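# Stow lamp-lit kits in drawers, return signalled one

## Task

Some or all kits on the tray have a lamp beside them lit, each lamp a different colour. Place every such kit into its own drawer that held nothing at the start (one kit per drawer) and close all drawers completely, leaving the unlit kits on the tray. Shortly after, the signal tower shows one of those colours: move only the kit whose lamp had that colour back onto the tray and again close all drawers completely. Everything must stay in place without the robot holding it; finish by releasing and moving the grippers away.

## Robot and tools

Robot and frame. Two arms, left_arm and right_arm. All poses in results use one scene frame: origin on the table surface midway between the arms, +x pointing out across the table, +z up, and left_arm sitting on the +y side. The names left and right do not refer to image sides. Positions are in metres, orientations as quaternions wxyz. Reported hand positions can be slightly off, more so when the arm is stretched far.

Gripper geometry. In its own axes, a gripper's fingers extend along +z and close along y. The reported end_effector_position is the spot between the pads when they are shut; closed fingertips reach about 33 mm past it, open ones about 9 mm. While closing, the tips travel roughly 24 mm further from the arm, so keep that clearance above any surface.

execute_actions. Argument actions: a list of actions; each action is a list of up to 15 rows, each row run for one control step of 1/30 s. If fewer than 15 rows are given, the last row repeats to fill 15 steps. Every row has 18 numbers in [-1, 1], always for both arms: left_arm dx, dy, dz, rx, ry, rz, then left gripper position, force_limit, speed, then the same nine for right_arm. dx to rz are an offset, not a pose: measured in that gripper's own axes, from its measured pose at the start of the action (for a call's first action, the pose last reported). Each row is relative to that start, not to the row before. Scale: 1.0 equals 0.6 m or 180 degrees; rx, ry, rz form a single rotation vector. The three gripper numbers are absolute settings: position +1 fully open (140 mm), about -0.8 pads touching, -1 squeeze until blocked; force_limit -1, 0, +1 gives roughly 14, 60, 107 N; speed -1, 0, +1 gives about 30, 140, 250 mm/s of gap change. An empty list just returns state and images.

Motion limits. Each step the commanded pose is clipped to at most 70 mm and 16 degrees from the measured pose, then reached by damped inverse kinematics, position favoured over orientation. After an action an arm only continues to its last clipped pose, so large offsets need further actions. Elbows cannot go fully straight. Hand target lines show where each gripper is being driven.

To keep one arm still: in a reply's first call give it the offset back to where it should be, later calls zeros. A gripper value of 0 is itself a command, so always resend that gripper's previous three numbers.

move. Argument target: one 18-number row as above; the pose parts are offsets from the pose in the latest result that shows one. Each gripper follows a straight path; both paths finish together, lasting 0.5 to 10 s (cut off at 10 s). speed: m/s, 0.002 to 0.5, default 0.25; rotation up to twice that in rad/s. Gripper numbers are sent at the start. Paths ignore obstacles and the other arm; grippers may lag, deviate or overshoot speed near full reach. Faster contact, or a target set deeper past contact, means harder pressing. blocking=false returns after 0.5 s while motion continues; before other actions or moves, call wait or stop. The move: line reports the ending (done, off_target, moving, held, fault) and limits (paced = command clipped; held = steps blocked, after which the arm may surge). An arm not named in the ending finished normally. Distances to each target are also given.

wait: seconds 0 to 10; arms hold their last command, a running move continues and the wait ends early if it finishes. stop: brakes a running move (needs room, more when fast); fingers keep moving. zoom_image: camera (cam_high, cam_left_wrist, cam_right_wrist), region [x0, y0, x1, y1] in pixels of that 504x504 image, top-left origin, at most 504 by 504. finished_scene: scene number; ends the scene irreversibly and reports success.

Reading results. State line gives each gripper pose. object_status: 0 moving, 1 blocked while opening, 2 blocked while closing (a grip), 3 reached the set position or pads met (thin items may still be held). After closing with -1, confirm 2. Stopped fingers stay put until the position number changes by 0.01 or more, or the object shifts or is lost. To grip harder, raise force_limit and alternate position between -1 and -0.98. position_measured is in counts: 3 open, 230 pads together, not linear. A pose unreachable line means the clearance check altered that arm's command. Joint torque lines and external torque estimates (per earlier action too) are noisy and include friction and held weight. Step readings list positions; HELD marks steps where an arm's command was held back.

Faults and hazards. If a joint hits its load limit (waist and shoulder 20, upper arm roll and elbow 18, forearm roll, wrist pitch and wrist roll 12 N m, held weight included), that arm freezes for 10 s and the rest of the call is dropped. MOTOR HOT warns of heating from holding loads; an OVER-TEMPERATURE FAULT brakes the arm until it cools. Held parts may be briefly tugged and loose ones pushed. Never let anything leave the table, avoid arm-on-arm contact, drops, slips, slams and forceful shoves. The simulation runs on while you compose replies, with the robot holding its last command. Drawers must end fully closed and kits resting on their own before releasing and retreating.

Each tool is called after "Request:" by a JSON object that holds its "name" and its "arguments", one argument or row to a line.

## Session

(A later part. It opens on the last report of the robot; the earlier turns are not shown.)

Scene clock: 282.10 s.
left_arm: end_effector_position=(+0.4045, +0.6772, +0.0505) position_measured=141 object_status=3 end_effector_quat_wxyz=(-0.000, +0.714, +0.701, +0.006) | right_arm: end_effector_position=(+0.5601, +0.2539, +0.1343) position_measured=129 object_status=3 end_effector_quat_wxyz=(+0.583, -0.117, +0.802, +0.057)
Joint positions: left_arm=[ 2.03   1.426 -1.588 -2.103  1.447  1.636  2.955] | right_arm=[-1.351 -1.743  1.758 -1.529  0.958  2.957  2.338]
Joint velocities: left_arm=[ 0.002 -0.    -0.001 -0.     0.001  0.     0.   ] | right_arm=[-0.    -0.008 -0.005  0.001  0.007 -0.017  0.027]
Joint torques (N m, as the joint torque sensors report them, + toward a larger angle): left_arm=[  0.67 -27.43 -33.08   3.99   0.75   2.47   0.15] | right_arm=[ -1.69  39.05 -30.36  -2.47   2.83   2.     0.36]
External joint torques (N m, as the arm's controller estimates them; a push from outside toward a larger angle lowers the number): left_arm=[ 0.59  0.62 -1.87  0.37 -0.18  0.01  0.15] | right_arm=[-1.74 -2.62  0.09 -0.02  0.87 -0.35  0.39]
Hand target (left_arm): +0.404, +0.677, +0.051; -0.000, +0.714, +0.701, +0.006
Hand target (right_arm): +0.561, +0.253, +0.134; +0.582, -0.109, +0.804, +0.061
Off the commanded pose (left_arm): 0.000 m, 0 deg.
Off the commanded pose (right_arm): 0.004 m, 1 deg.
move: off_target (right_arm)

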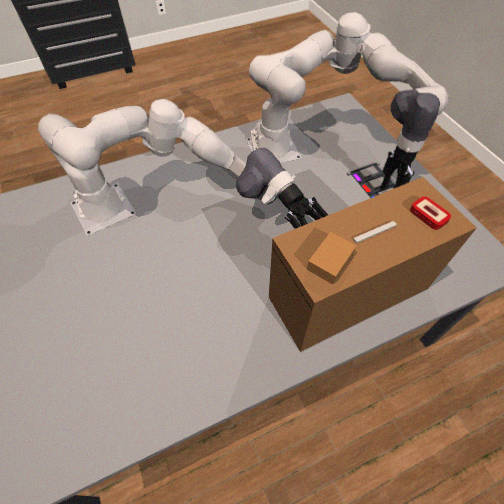

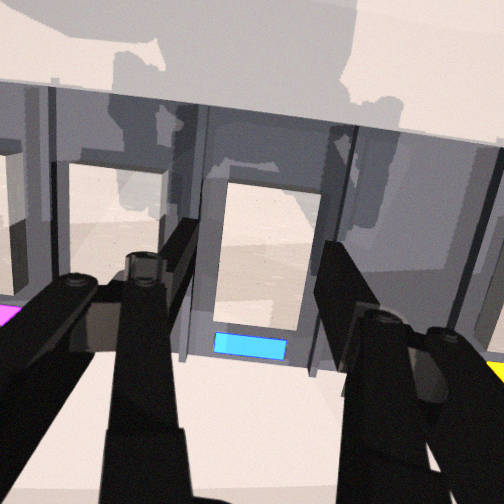

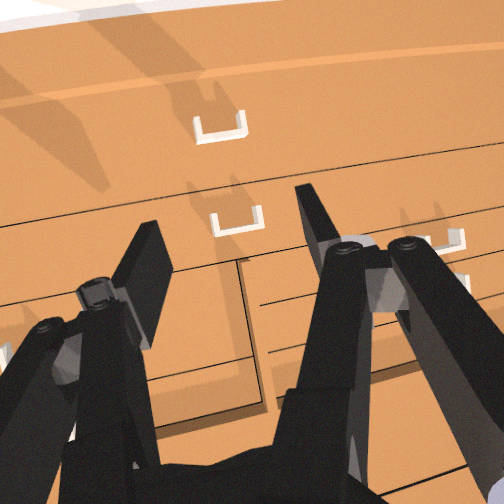

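Request:
{"name": "move", "arguments": {
  "target": [0,0,0.003,0,0,0,-1,0,0,-0.004,0.004,0.062,0,0,0,0,0,0],
  "speed": 0.04
}}

Request:
{"name": "move", "arguments": {
  "target": [0,0,0,0,0,0,-1,0,0,0,0,-0.002,0,0,0,-1,0.3,0]
}}

Scene clock: 288.97 s.
left_arm: end_effector_position=(+0.4047, +0.6772, +0.0509) position_measured=175 object_status=2 end_effector_quat_wxyz=(-0.000, +0.714, +0.701, +0.006) | right_arm: end_effector_position=(+0.5914, +0.2676, +0.1261) position_measured=129 object_status=3 end_effector_quat_wxyz=(+0.583, -0.123, +0.802, +0.055)
Joint positions: left_arm=[ 2.03   1.426 -1.588 -2.103  1.447  1.636  2.955] | right_arm=[-1.473 -1.767  1.728 -1.381  0.898  2.94   2.393]
Joint velocities: left_arm=[ 0.001  0.    -0.    -0.001  0.001  0.001 -0.   ] | right_arm=[-0.002  0.     0.     0.005 -0.02  -0.003  0.04 ]
Joint torques (N m, as the joint torque sensors report them, + toward a larger angle): left_arm=[  0.04 -26.59 -30.51   3.56   1.58   2.57   0.14] | right_arm=[ -5.07  42.1  -28.43  -2.23   0.97   2.05   0.41]
External joint torques (N m, as the arm's controller estimates them; a push from outside toward a larger angle lowers the number): left_arm=[-0.04  1.38  0.58 -0.01  0.66  0.12  0.14] | right_arm=[-4.96 -2.66  0.44  0.37 -1.   -0.14  0.44]
Hand target (left_arm): +0.404, +0.677, +0.049; -0.000, +0.714, +0.701, +0.006
Hand target (right_arm): +0.595, +0.266, +0.126; +0.583, -0.117, +0.802, +0.057
Off the commanded pose (left_arm): 0.002 m, 0 deg.
Off the commanded pose (right_arm): 0.004 m, 1 deg.
joint sent to its limit (right arm) — the command would take joint 2 (shoulder) past its lower limit, so that joint was sent only as far as its limit.
move: off_target (right_arm)

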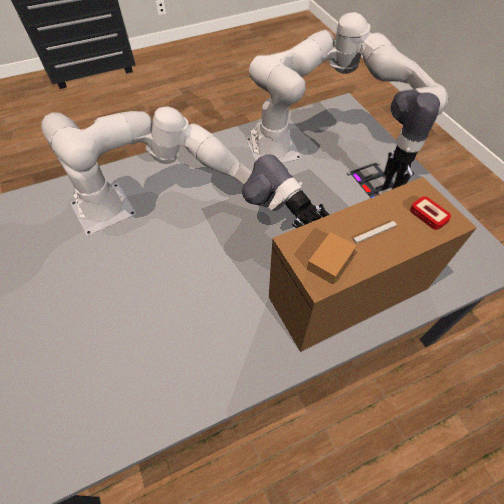

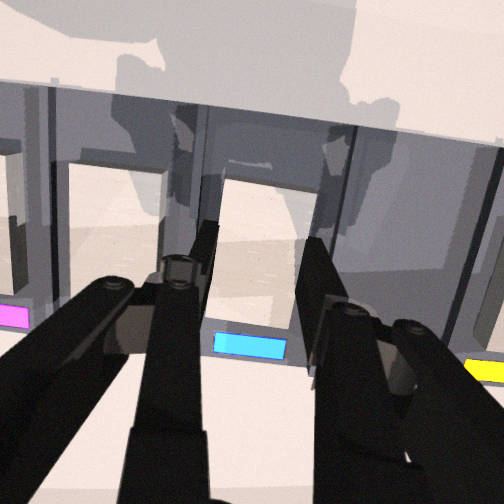

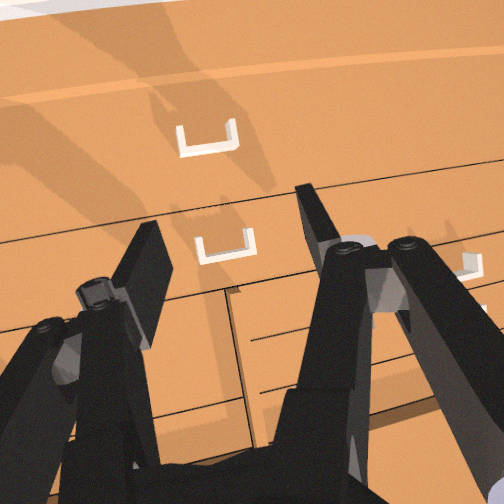

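Scene clock: 289.67 s.
left_arm: end_effector_position=(+0.4047, +0.6772, +0.0509) position_measured=175 object_status=2 end_effector_quat_wxyz=(-0.000, +0.714, +0.701, +0.006) | right_arm: end_effector_position=(+0.5933, +0.2628, +0.1263) position_measured=193 object_status=2 end_effector_quat_wxyz=(+0.582, -0.119, +0.803, +0.052)
Joint positions: left_arm=[ 2.03   1.426 -1.588 -2.103  1.447  1.636  2.955] | right_arm=[-1.47  -1.766  1.728 -1.391  0.898  2.934  2.393]
Joint velocities: left_arm=[-0.    -0.    -0.001  0.001 -0.001  0.001 -0.   ] | right_arm=[-0.001 -0.002  0.002 -0.     0.001  0.     0.   ]
Joint torques (N m, as the joint torque sensors report them, + toward a larger angle): left_arm=[  0.78 -27.42 -32.6    3.19   0.92   2.34   0.17] | right_arm=[  0.48  43.71 -26.63  -0.86   2.2    3.16  -0.04]
External joint torques (N m, as the arm's controller estimates them; a push from outside toward a larger angle lowers the number): left_arm=[ 0.73  0.63 -1.39 -0.43 -0.01 -0.12  0.17] | right_arm=[ 0.62 -0.65  2.22  1.71  0.26  0.95 -0.01]
Hand target (left_arm): +0.405, +0.677, +0.051; -0.000, +0.714, +0.701, +0.006
Hand target (right_arm): +0.590, +0.267, +0.126; +0.583, -0.123, +0.802, +0.055
Off the commanded pose (left_arm): 0.000 m, 0 deg.
Off the commanded pose (right_arm): 0.005 m, 1 deg.
move: off_target (right_arm)

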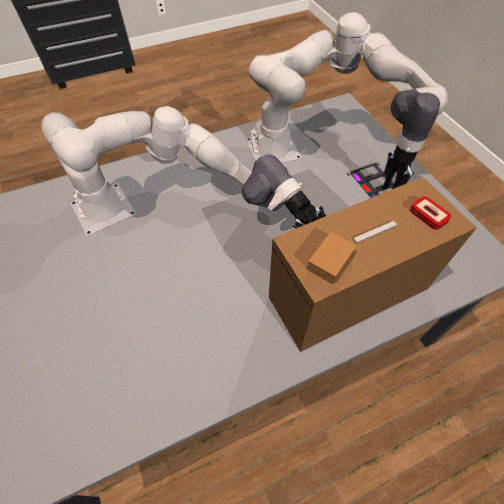

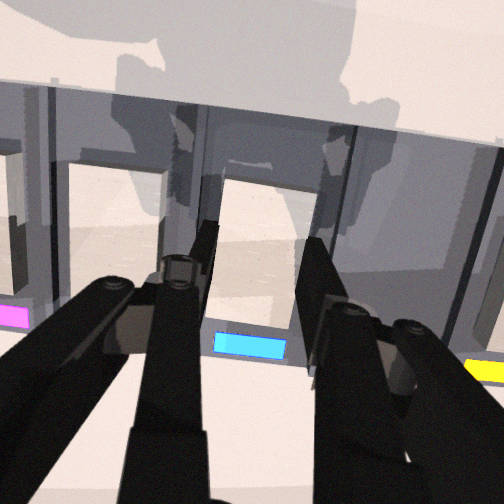

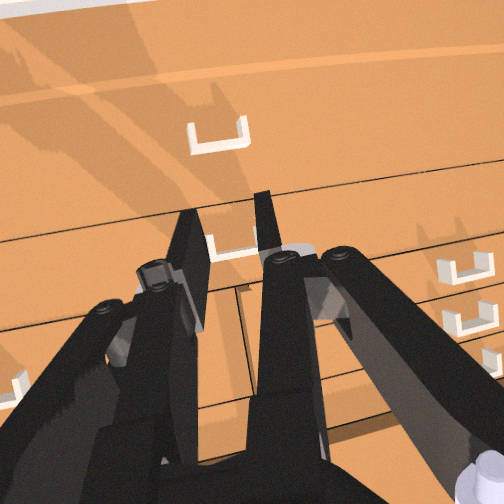

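Request:
{"name": "move", "arguments": {
  "target": [0,0,-0.3,0,0,0,-1,0,0,0.065,0.048,-0.201,0,0,0,-0.98,0.6,0],
  "speed": 0.15
}}

Request:
{"name": "move", "arguments": {
  "target": [-0.42,0.25,-0.03,0,0,-0.5,-1,0,0,0,0,0,0,0,0,-0.98,0.6,0],
  "speed": 0.3
}}

Scene clock: 294.27 s.
left_arm: end_effector_position=(+0.4027, +0.6782, +0.2309) position_measured=175 object_status=2 end_effector_quat_wxyz=(+0.002, +0.711, +0.703, +0.007) | right_arm: end_effector_position=(+0.4634, +0.2574, +0.1234) position_measured=195 object_status=2 end_effector_quat_wxyz=(+0.581, -0.120, +0.804, +0.052)
Joint positions: left_arm=[ 2.009  1.268 -1.889 -1.946  1.178  1.413  2.999] | right_arm=[-1.09  -1.765  1.769 -1.716  0.923  2.883  2.435]
Joint velocities: left_arm=[-0.002  0.001  0.001  0.    -0.002 -0.01   0.006] | right_arm=[ 0.002  0.001 -0.001 -0.002  0.     0.001  0.009]
Joint torques (N m, as the joint torque sensors report them, + toward a larger angle): left_arm=[ -1.36 -27.56 -31.81   9.8   -0.19   2.12   0.27] | right_arm=[  1.75  34.85 -29.32  -7.42   1.96   1.82   0.03]
External joint torques (N m, as the arm's controller estimates them; a push from outside toward a larger angle lowers the number): left_arm=[-1.32  0.11 -2.63  1.79 -1.1  -0.35  0.27] | right_arm=[ 1.68 -1.85  2.26 -3.37  0.09 -0.36  0.05]
Hand target (left_arm): +0.403, +0.677, +0.232; +0.002, +0.713, +0.701, +0.005
Hand target (right_arm): +0.463, +0.256, +0.122; +0.580, -0.119, +0.804, +0.051
Off the commanded pose (left_arm): 0.003 m, 1 deg.
Off the commanded pose (right_arm): 0.003 m, 0 deg.
move: done

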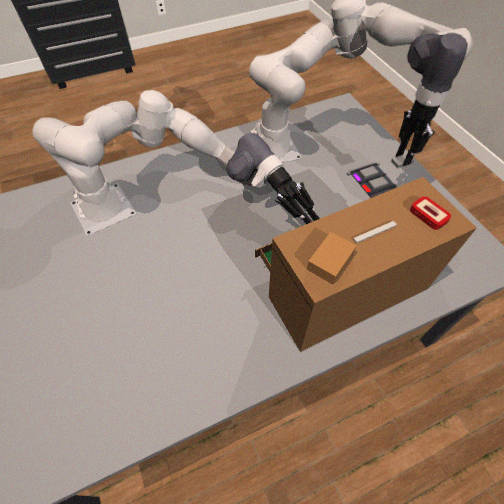

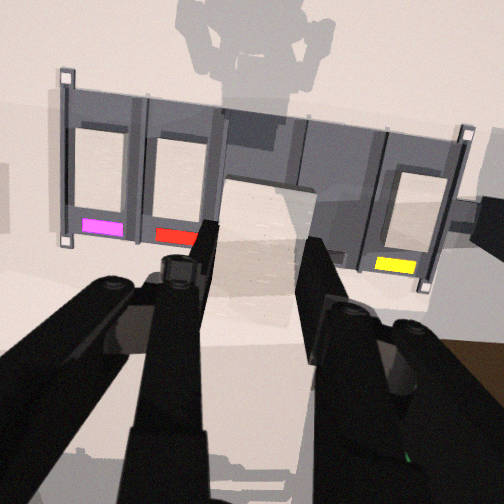

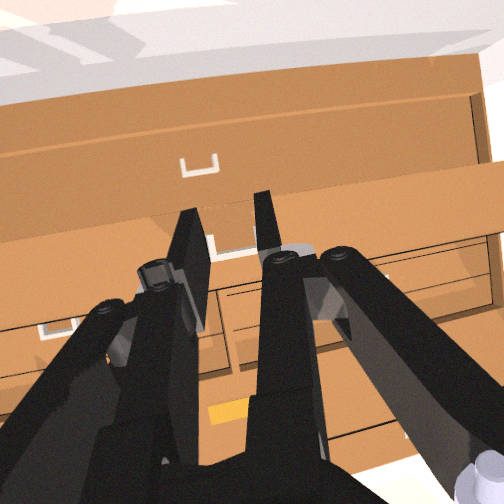

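Scene clock: 297.87 s.
left_arm: end_effector_position=(+0.5451, +0.4154, +0.2481) position_measured=175 object_status=2 end_effector_quat_wxyz=(+0.003, +0.021, +1.000, +0.004) | right_arm: end_effector_position=(+0.4634, +0.2574, +0.1234) position_measured=195 object_status=2 end_effector_quat_wxyz=(+0.581, -0.120, +0.804, +0.052)
Joint positions: left_arm=[ 1.409  0.554 -1.438 -1.79   0.579  1.83   1.311] | right_arm=[-1.09  -1.765  1.769 -1.716  0.923  2.883  2.435]
Joint velocities: left_arm=[-0.     0.001 -0.001 -0.001 -0.001 -0.    -0.028] | right_arm=[ 0.001  0.     0.     0.002  0.001 -0.001  0.001]
Joint torques (N m, as the joint torque sensors report them, + toward a larger angle): left_arm=[ -1.08 -23.06 -16.51  21.77  -0.32   2.75  -0.03] | right_arm=[ -0.47  35.66 -29.8   -5.12   1.82   2.05   0.09]
External joint torques (N m, as the arm's controller estimates them; a push from outside toward a larger angle lowers the number): left_arm=[-1.02  0.    0.27  0.93 -1.12  0.32 -0.03] | right_arm=[-0.57 -0.99  1.68 -1.14 -0.04 -0.12  0.12]
Hand target (left_arm): +0.547, +0.414, +0.250; +0.006, +0.015, +1.000, +0.002
Hand target (right_arm): +0.463, +0.257, +0.123; +0.581, -0.120, +0.804, +0.052
Off the commanded pose (left_arm): 0.010 m, 2 deg.
Off the commanded pose (right_arm): 0.000 m, 0 deg.
move: off_target (left_arm)

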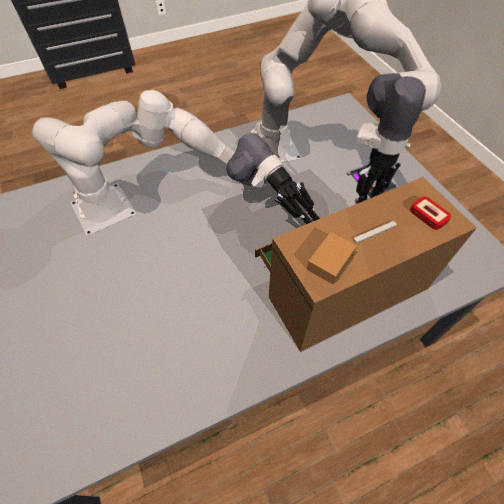

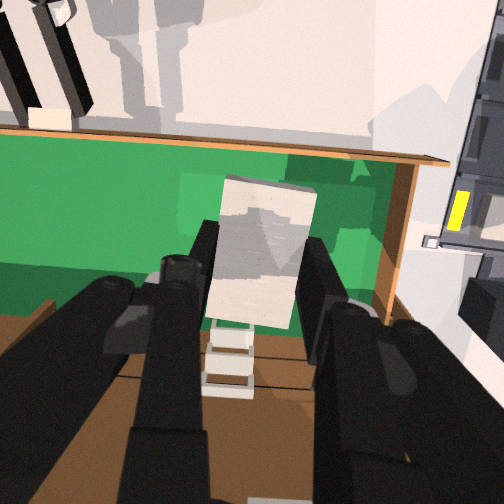

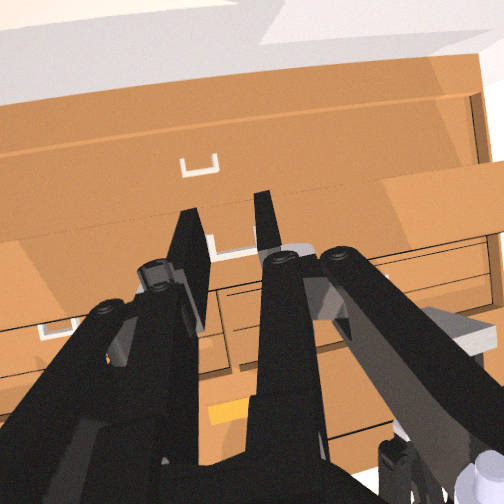

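Request:
{"name": "move", "arguments": {
  "target": [-0.012,-0.16,0.1,0,0,0,-1,0,0,0,0,0,0,0,0,-0.98,0.6,0],
  "speed": 0.15
}}

Scene clock: 300.77 s.
left_arm: end_effector_position=(+0.5470, +0.3191, +0.1866) position_measured=175 object_status=2 end_effector_quat_wxyz=(+0.001, +0.028, +1.000, +0.004) | right_arm: end_effector_position=(+0.4634, +0.2574, +0.1234) position_measured=195 object_status=2 end_effector_quat_wxyz=(+0.581, -0.120, +0.804, +0.052)
Joint positions: left_arm=[ 1.177  0.563 -1.308 -1.871  0.6    1.962  1.153] | right_arm=[-1.09  -1.765  1.769 -1.716  0.923  2.883  2.435]
Joint velocities: left_arm=[-0.001 -0.001  0.002 -0.002  0.     0.008 -0.027] | right_arm=[ 0.001  0.     0.001 -0.001  0.001 -0.     0.   ]
Joint torques (N m, as the joint torque sensors report them, + toward a larger angle): left_arm=[ -1.07 -27.08 -16.61  20.81   0.46   2.87   0.  ] | right_arm=[ -0.43  35.55 -29.87  -5.07   1.83   2.05   0.08]
External joint torques (N m, as the arm's controller estimates them; a push from outside toward a larger angle lowers the number): left_arm=[-1.1  -1.49 -0.16  0.25 -0.29  0.46 -0.01] | right_arm=[-0.7  -1.08  1.58 -1.16 -0.04 -0.13  0.1 ]
Hand target (left_arm): +0.548, +0.318, +0.187; +0.003, +0.023, +1.000, +0.003
Hand target (right_arm): +0.463, +0.257, +0.123; +0.581, -0.120, +0.804, +0.052
Off the commanded pose (left_arm): 0.002 m, 1 deg.
Off the commanded pose (right_arm): 0.000 m, 0 deg.
move: done

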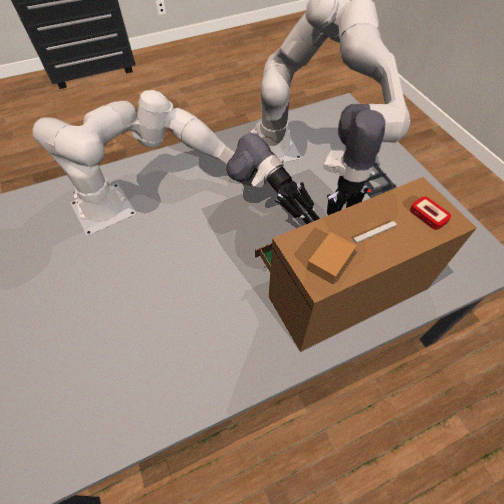

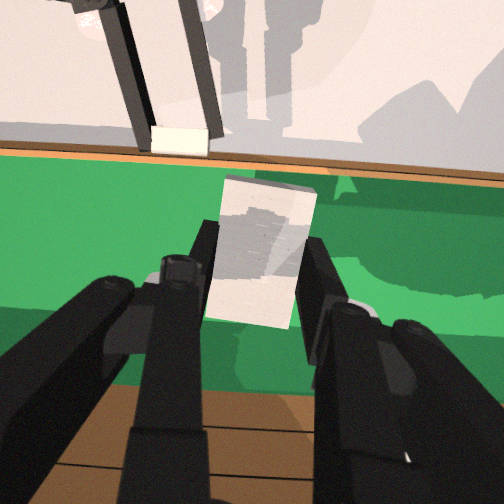

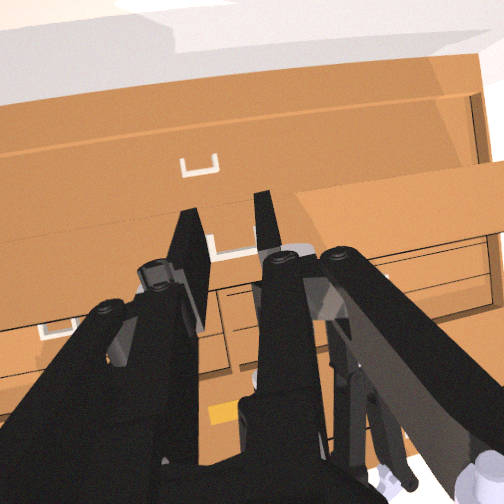

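Request:
{"name": "move", "arguments": {
  "target": [-0.013,0.015,0.068,0,0,0,-1,0,0,0,0,0,0,0,0,-0.98,0.6,0],
  "speed": 0.06
}}

Scene clock: 303.07 s.
left_arm: end_effector_position=(+0.5554, +0.3269, +0.1484) position_measured=175 object_status=2 end_effector_quat_wxyz=(+0.001, +0.029, +1.000, +0.003) | right_arm: end_effector_position=(+0.4634, +0.2574, +0.1234) position_measured=195 object_status=2 end_effector_quat_wxyz=(+0.581, -0.120, +0.804, +0.052)
Joint positions: left_arm=[ 1.123  0.616 -1.225 -1.88   0.655  2.02   1.142] | right_arm=[-1.09  -1.765  1.769 -1.716  0.923  2.883  2.435]
Joint velocities: left_arm=[-0.005 -0.     0.004 -0.001  0.001  0.011 -0.002] | right_arm=[-0.001 -0.001  0.     0.    -0.    -0.001 -0.001]
Joint torques (N m, as the joint torque sensors report them, + toward a larger angle): left_arm=[ -1.75 -25.8  -16.34  18.2    1.75   2.77  -0.07] | right_arm=[ -0.48  35.74 -30.24  -5.03   1.83   2.04   0.09]
External joint torques (N m, as the arm's controller estimates them; a push from outside toward a larger angle lowers the number): left_arm=[-1.8   2.97  1.03 -1.66  1.02  0.35 -0.07] | right_arm=[-0.28 -0.78  1.18 -0.85 -0.04 -0.11  0.12]
Hand target (left_arm): +0.555, +0.328, +0.145; +0.001, +0.028, +1.000, +0.004
Hand target (right_arm): +0.463, +0.257, +0.123; +0.581, -0.120, +0.804, +0.052
Off the commanded pose (left_arm): 0.003 m, 0 deg.
Off the commanded pose (right_arm): 0.000 m, 0 deg.
move: done

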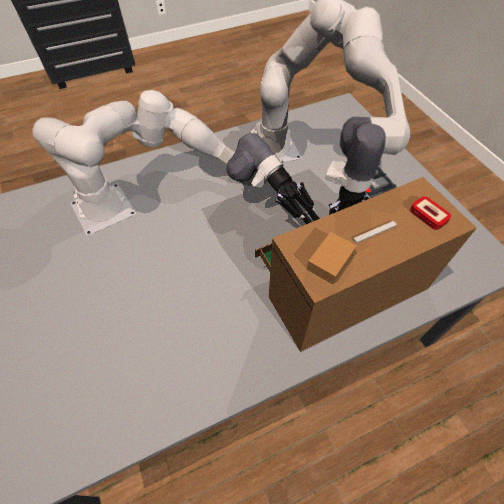

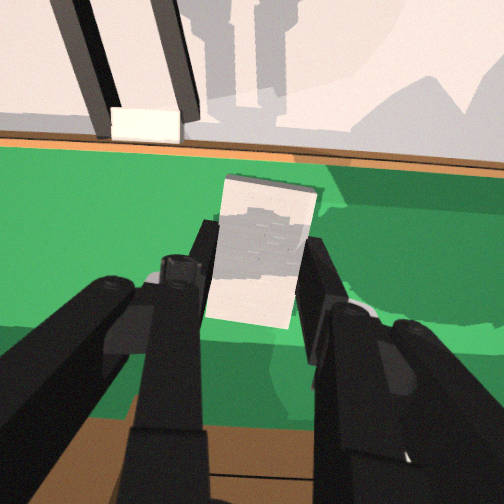

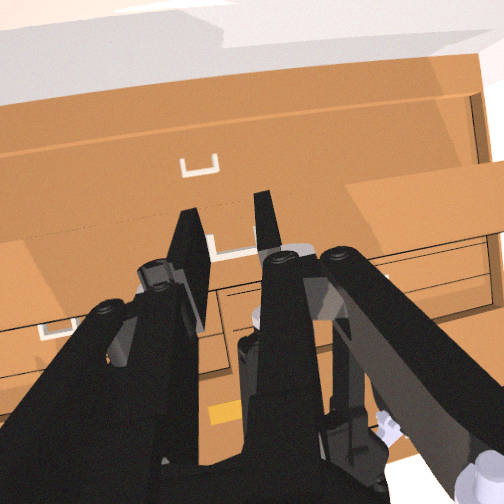

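Request:
{"name": "move", "arguments": {
  "target": [0,0,-0.003,0,0,0,-0.1,0,-0.3,0,0,0,0,0,0,-0.98,0.6,0]
}}

Request:
{"name": "move", "arguments": {
  "target": [0.02,0,-0.12,0,0,0,-0.1,0,0,0,0,0,0,0,0,-0.98,0.6,0],
  "speed": 0.15
}}

Request:
{"name": "move", "arguments": {
  "target": [0.3,0.6,0.13,0,0,0.49,-0.1,0,0,-0.065,-0.046,0.203,0,0,0,-0.98,0.6,0],
  "speed": 0.25
}}

Scene clock: 306.20 s.
left_arm: end_effector_position=(+0.5556, +0.3261, +0.1489) position_measured=141 object_status=3 end_effector_quat_wxyz=(+0.001, +0.030, +1.000, +0.003) | right_arm: end_effector_position=(+0.4634, +0.2574, +0.1234) position_measured=195 object_status=2 end_effector_quat_wxyz=(+0.581, -0.120, +0.804, +0.052)
Joint positions: left_arm=[ 1.122  0.615 -1.226 -1.88   0.655  2.02   1.141] | right_arm=[-1.09  -1.765  1.769 -1.716  0.923  2.883  2.435]
Joint velocities: left_arm=[ 0.     0.    -0.    -0.001 -0.    -0.002  0.001] | right_arm=[-0.002  0.001  0.001 -0.001 -0.001  0.    -0.   ]
Joint torques (N m, as the joint torque sensors report them, + toward a larger angle): left_arm=[  2.42 -28.58 -20.09  20.02   0.11   1.94   0.22] | right_arm=[ -0.5   35.66 -29.91  -4.98   1.79   2.04   0.07]
External joint torques (N m, as the arm's controller estimates them; a push from outside toward a larger angle lowers the number): left_arm=[ 2.42  0.1  -2.73  0.2  -0.62 -0.48  0.22] | right_arm=[-0.42 -1.    1.62 -0.88 -0.08 -0.13  0.09]
Hand target (left_arm): +0.555, +0.327, +0.150; +0.001, +0.029, +1.000, +0.003
Hand target (right_arm): +0.463, +0.257, +0.123; +0.581, -0.120, +0.804, +0.052
Off the commanded pose (left_arm): 0.002 m, 0 deg.
Off the commanded pose (right_arm): 0.000 m, 0 deg.
move: done

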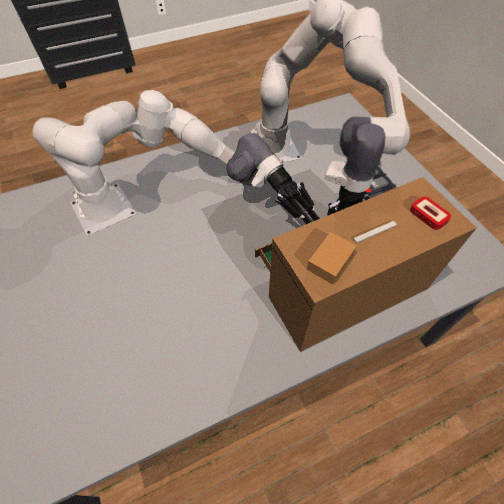

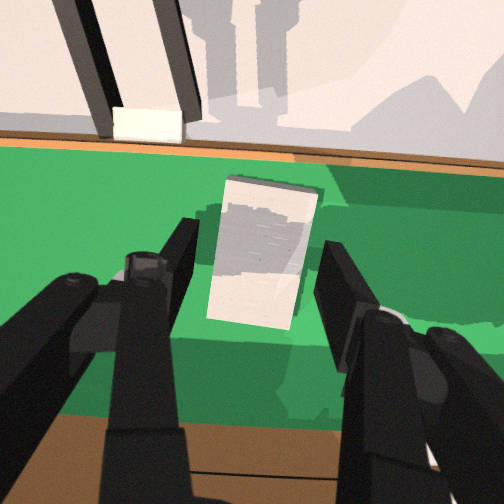

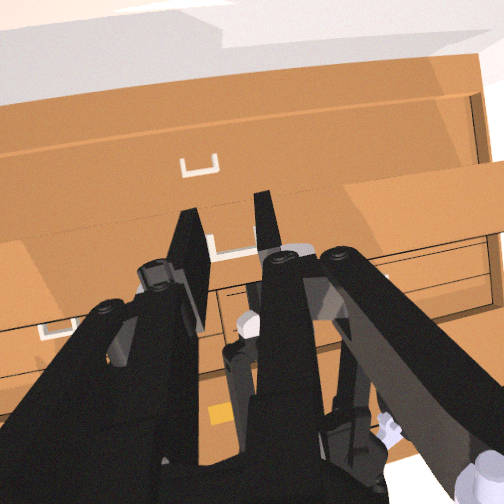

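Scene clock: 307.27 s.
left_arm: end_effector_position=(+0.5446, +0.3271, +0.2215) position_measured=141 object_status=3 end_effector_quat_wxyz=(+0.004, +0.027, +1.000, +0.005) | right_arm: end_effector_position=(+0.4634, +0.2574, +0.1234) position_measured=195 object_status=2 end_effector_quat_wxyz=(+0.581, -0.120, +0.804, +0.052)
Joint positions: left_arm=[ 1.242  0.529 -1.378 -1.843  0.563  1.905  1.184] | right_arm=[-1.09  -1.765  1.769 -1.716  0.923  2.883  2.435]
Joint velocities: left_arm=[ 0.001  0.004 -0.007 -0.001 -0.001 -0.014  0.009] | right_arm=[-0.    -0.     0.001 -0.001 -0.001  0.    -0.001]
Joint torques (N m, as the joint torque sensors report them, + toward a larger angle): left_arm=[  0.86 -21.75 -17.17  22.37  -0.11   2.01   0.37] | right_arm=[ -0.42  35.74 -30.03  -4.92   1.79   2.04   0.07]
External joint torques (N m, as the arm's controller estimates them; a push from outside toward a larger angle lowers the number): left_arm=[ 1.    1.62 -1.18  1.25 -0.88 -0.43  0.37] | right_arm=[-0.29 -0.85  1.46 -0.79 -0.08 -0.11  0.1 ]
Hand target (left_arm): +0.543, +0.327, +0.222; +0.002, +0.029, +1.000, +0.003
Hand target (right_arm): +0.463, +0.257, +0.123; +0.581, -0.120, +0.804, +0.052
Off the commanded pose (left_arm): 0.001 m, 0 deg.
Off the commanded pose (right_arm): 0.000 m, 0 deg.
move: done

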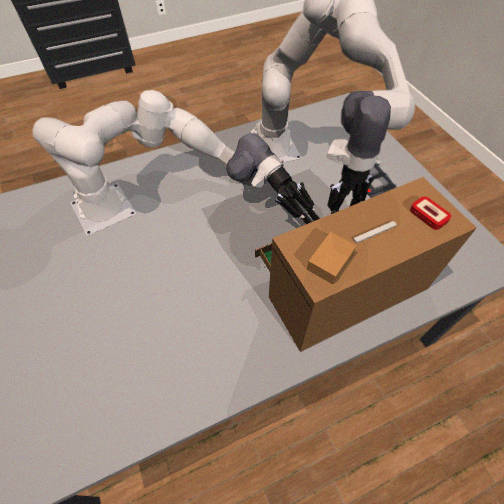

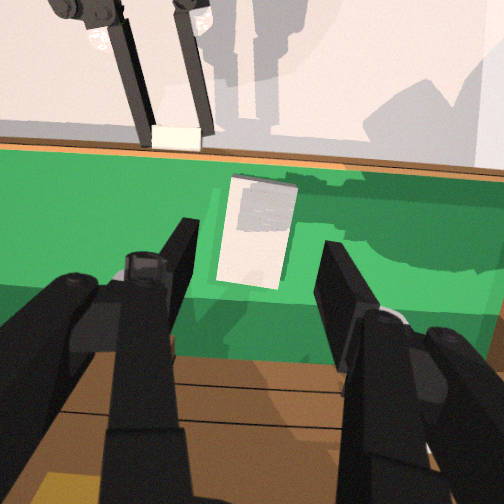

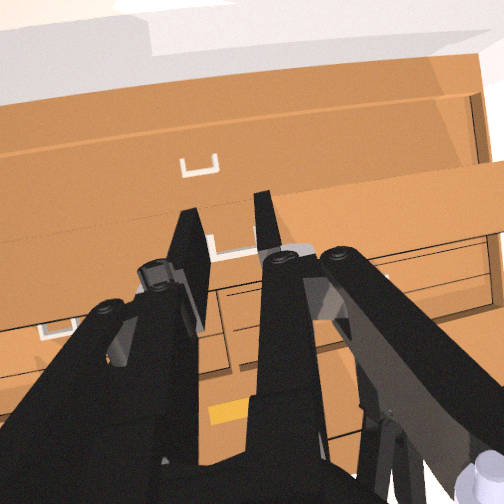

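Scene clock: 311.47 s.
left_arm: end_effector_position=(+0.3835, +0.7048, +0.1447) position_measured=141 object_status=3 end_effector_quat_wxyz=(+0.001, +0.703, +0.711, +0.009) | right_arm: end_effector_position=(+0.5935, +0.2631, +0.1265) position_measured=195 object_status=2 end_effector_quat_wxyz=(+0.580, -0.115, +0.805, +0.052)
Joint positions: left_arm=[ 2.082  1.421 -1.787 -2.054  1.349  1.464  2.996] | right_arm=[-1.473 -1.76   1.728 -1.386  0.882  2.925  2.411]
Joint velocities: left_arm=[-0.013  0.052 -0.021  0.005  0.037 -0.06   0.02 ] | right_arm=[-0.001 -0.001  0.    -0.001  0.    -0.     0.001]
Joint torques (N m, as the joint torque sensors report them, + toward a larger angle): left_arm=[ -1.56 -26.69 -34.     6.61   1.85   1.91   0.19] | right_arm=[ -5.21  41.55 -28.42   2.47   1.25   3.41  -0.1 ]
External joint torques (N m, as the arm's controller estimates them; a push from outside toward a larger angle lowers the number): left_arm=[-1.51  1.8  -3.24  2.03  0.92 -0.55  0.19] | right_arm=[-5.03 -3.22  0.6   4.91 -0.69  1.2  -0.07]
Hand target (left_arm): +0.382, +0.707, +0.145; -0.003, +0.707, +0.708, +0.009
Hand target (right_arm): +0.595, +0.266, +0.127; +0.583, -0.120, +0.802, +0.052
Off the commanded pose (left_arm): 0.008 m, 2 deg.
Off the commanded pose (right_arm): 0.004 m, 1 deg.
joint sent to its limit (left arm) — the command would take joint 7 (wrist roll) past its upper limit, so that joint was sent only as far as its limit.
move: off_target (left_arm, right_arm)

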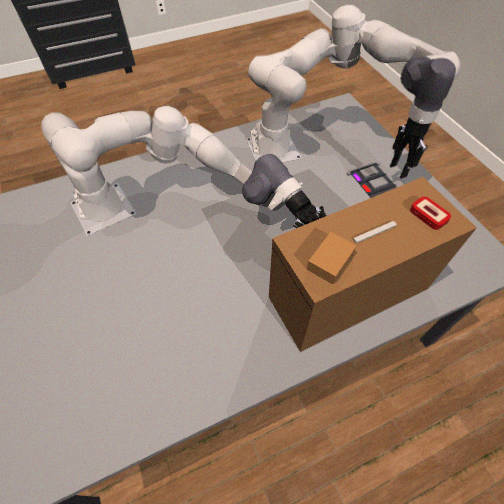

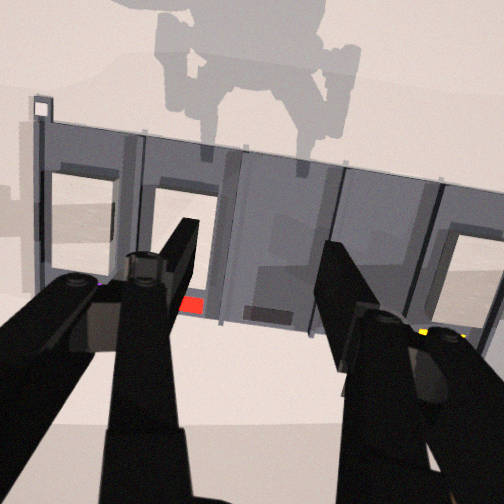

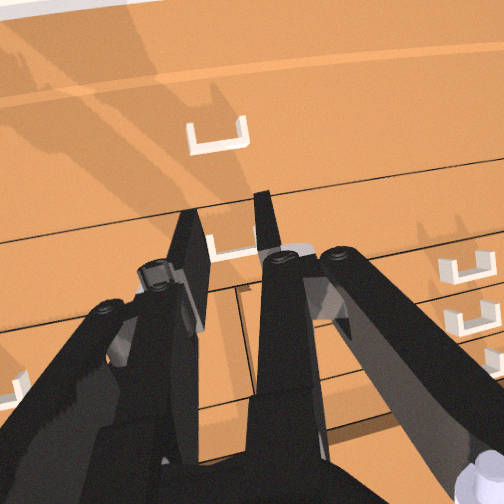

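Request:
{"name": "move", "arguments": {
  "target": [-0.042,-0.085,0.1,0,0,0.008,-0.1,0,0,0,0,-0.01,0,0,0,0,0,0],
  "speed": 0.1
}}

Request:
{"name": "move", "arguments": {
  "target": [0,0,0,0,0,0,-0.1,0,0,0,0,-0.05,0,0,0,0,0,0],
  "speed": 0.1
}}

Request:
{"name": "move", "arguments": {
  "target": [0,0,0,0,0,0,-0.1,0,0,0.079,0.004,0.026,0,0,0,0,0,0],
  "speed": 0.1
}}

Scene clock: 315.83 s.
left_arm: end_effector_position=(+0.3324, +0.6809, +0.0849) position_measured=141 object_status=3 end_effector_quat_wxyz=(-0.001, +0.714, +0.700, +0.007) | right_arm: end_effector_position=(+0.5888, +0.2616, +0.1285) position_measured=129 object_status=3 end_effector_quat_wxyz=(+0.580, -0.112, +0.805, +0.053)
Joint positions: left_arm=[ 2.248  1.501 -1.714 -2.28   1.437  1.514  2.986] | right_arm=[-1.454 -1.753  1.734 -1.409  0.882  2.928  2.411]
Joint velocities: left_arm=[ 0.002 -0.001 -0.    -0.008  0.015  0.014 -0.007] | right_arm=[-0.001  0.001  0.002 -0.003 -0.     0.001  0.   ]
Joint torques (N m, as the joint torque sensors report them, + toward a larger angle): left_arm=[  1.8  -21.79 -30.3    1.63   1.78   2.83  -0.06] | right_arm=[  1.01  44.5  -25.75  -4.49   1.81   2.42  -0.23]
External joint torques (N m, as the arm's controller estimates them; a push from outside toward a larger angle lowers the number): left_arm=[ 1.79  2.18 -0.62 -1.41  0.85  0.39 -0.06] | right_arm=[ 1.2   0.2   3.54 -2.14 -0.13  0.21 -0.2 ]
Hand target (left_arm): +0.333, +0.682, +0.084; -0.000, +0.712, +0.702, +0.010
Hand target (right_arm): +0.588, +0.262, +0.128; +0.580, -0.115, +0.805, +0.052
Off the commanded pose (left_arm): 0.002 m, 0 deg.
Off the commanded pose (right_arm): 0.001 m, 0 deg.
move: done

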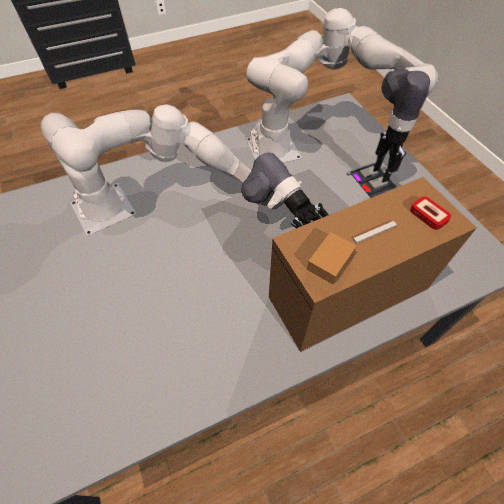

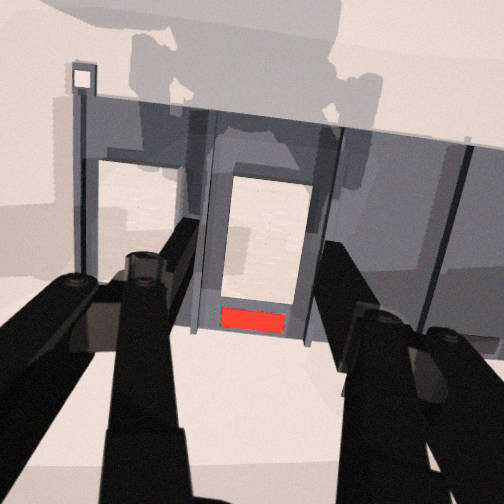

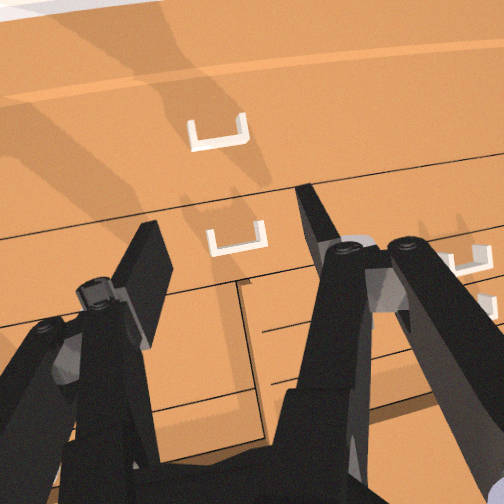

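Scene clock: 316.73 s.
left_arm: end_effector_position=(+0.3324, +0.6809, +0.0849) position_measured=141 object_status=3 end_effector_quat_wxyz=(-0.001, +0.714, +0.700, +0.007) | right_arm: end_effector_position=(+0.5614, +0.2546, +0.1373) position_measured=129 object_status=3 end_effector_quat_wxyz=(+0.580, -0.108, +0.806, +0.055)
Joint positions: left_arm=[ 2.248  1.501 -1.714 -2.28   1.437  1.514  2.986] | right_arm=[-1.358 -1.716  1.763 -1.525  0.887  2.945  2.393]
Joint velocities: left_arm=[ 0.001  0.     0.001  0.     0.    -0.     0.   ] | right_arm=[-0.     0.001  0.003 -0.002 -0.001  0.006 -0.005]
Joint torques (N m, as the joint torque sensors report them, + toward a larger angle): left_arm=[  0.82 -22.76 -31.06   3.51   0.86   2.44   0.06] | right_arm=[  0.25  41.55 -27.92  -4.2    1.32   2.52  -0.25]
External joint torques (N m, as the arm's controller estimates them; a push from outside toward a larger angle lowers the number): left_arm=[ 0.76  1.16 -1.42  0.45 -0.08  0.    0.06] | right_arm=[ 0.27 -0.57  2.66 -2.46 -0.64  0.24 -0.22]
Hand target (left_arm): +0.332, +0.681, +0.085; -0.001, +0.714, +0.700, +0.007
Hand target (right_arm): +0.561, +0.254, +0.137; +0.580, -0.112, +0.805, +0.052
Off the commanded pose (left_arm): 0.000 m, 0 deg.
Off the commanded pose (right_arm): 0.001 m, 1 deg.
move: done

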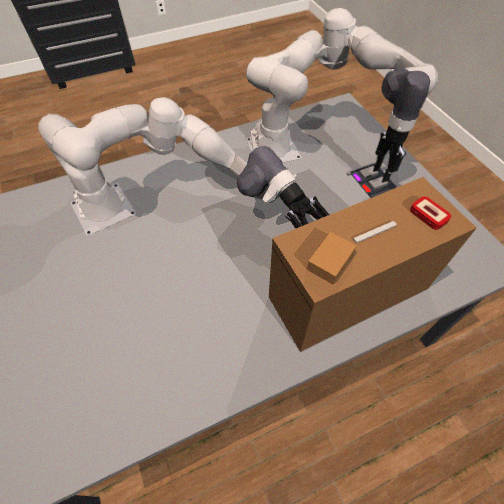

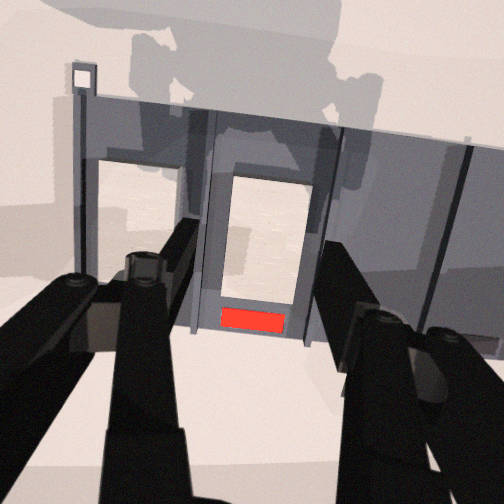

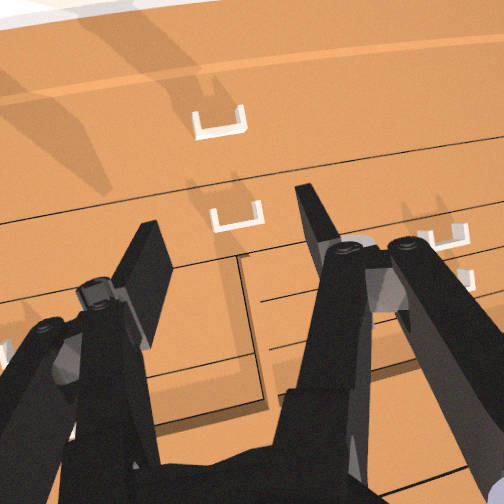

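Scene clock: 317.60 s.
left_arm: end_effector_position=(+0.3324, +0.6809, +0.0849) position_measured=141 object_status=3 end_effector_quat_wxyz=(-0.001, +0.714, +0.700, +0.007) | right_arm: end_effector_position=(+0.5615, +0.2537, +0.0892) position_measured=129 object_status=3 end_effector_quat_wxyz=(+0.579, -0.121, +0.805, +0.045)
Joint positions: left_arm=[ 2.248  1.501 -1.714 -2.28   1.437  1.514  2.986] | right_arm=[-1.382 -1.769  1.796 -1.489  0.796  2.97   2.499]
Joint velocities: left_arm=[-0.001  0.     0.001  0.    -0.    -0.001  0.001] | right_arm=[-0.     0.     0.002  0.003 -0.086  0.012  0.126]
Joint torques (N m, as the joint torque sensors report them, + toward a larger angle): left_arm=[ -0.4  -23.41 -31.23   2.83   0.84   2.26   0.09] | right_arm=[ -1.78  40.99 -27.4   -2.15   1.14   2.13   0.41]
External joint torques (N m, as the arm's controller estimates them; a push from outside toward a larger angle lowers the number): left_arm=[-0.38  0.5  -1.62 -0.17 -0.08 -0.18  0.09] | right_arm=[-1.57 -1.07  2.18  0.41 -0.97  0.12  0.44]
Hand target (left_arm): +0.332, +0.681, +0.085; -0.001, +0.714, +0.700, +0.007
Hand target (right_arm): +0.561, +0.255, +0.088; +0.579, -0.109, +0.806, +0.055
Off the commanded pose (left_arm): 0.000 m, 0 deg.
Off the commanded pose (right_arm): 0.002 m, 2 deg.
joint sent to its limit (right arm) — the command would take joint 2 (shoulder) past its lower limit, so that joint was sent only as far as its limit.
move: done

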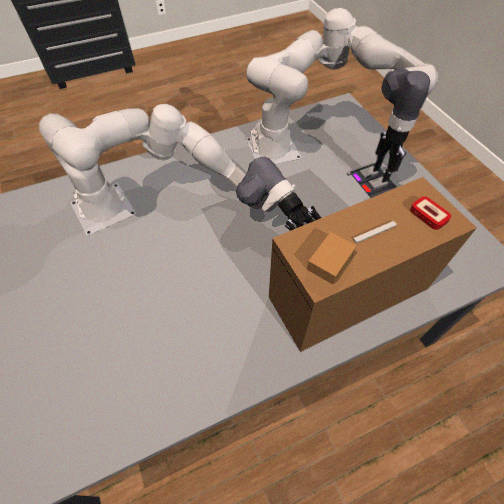

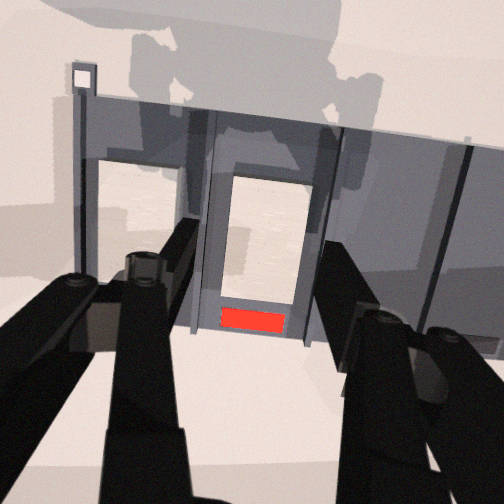

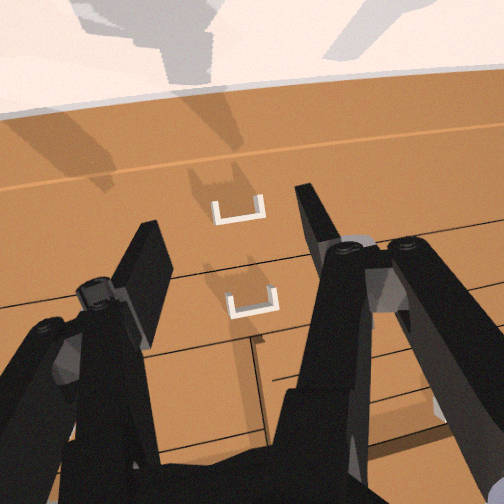

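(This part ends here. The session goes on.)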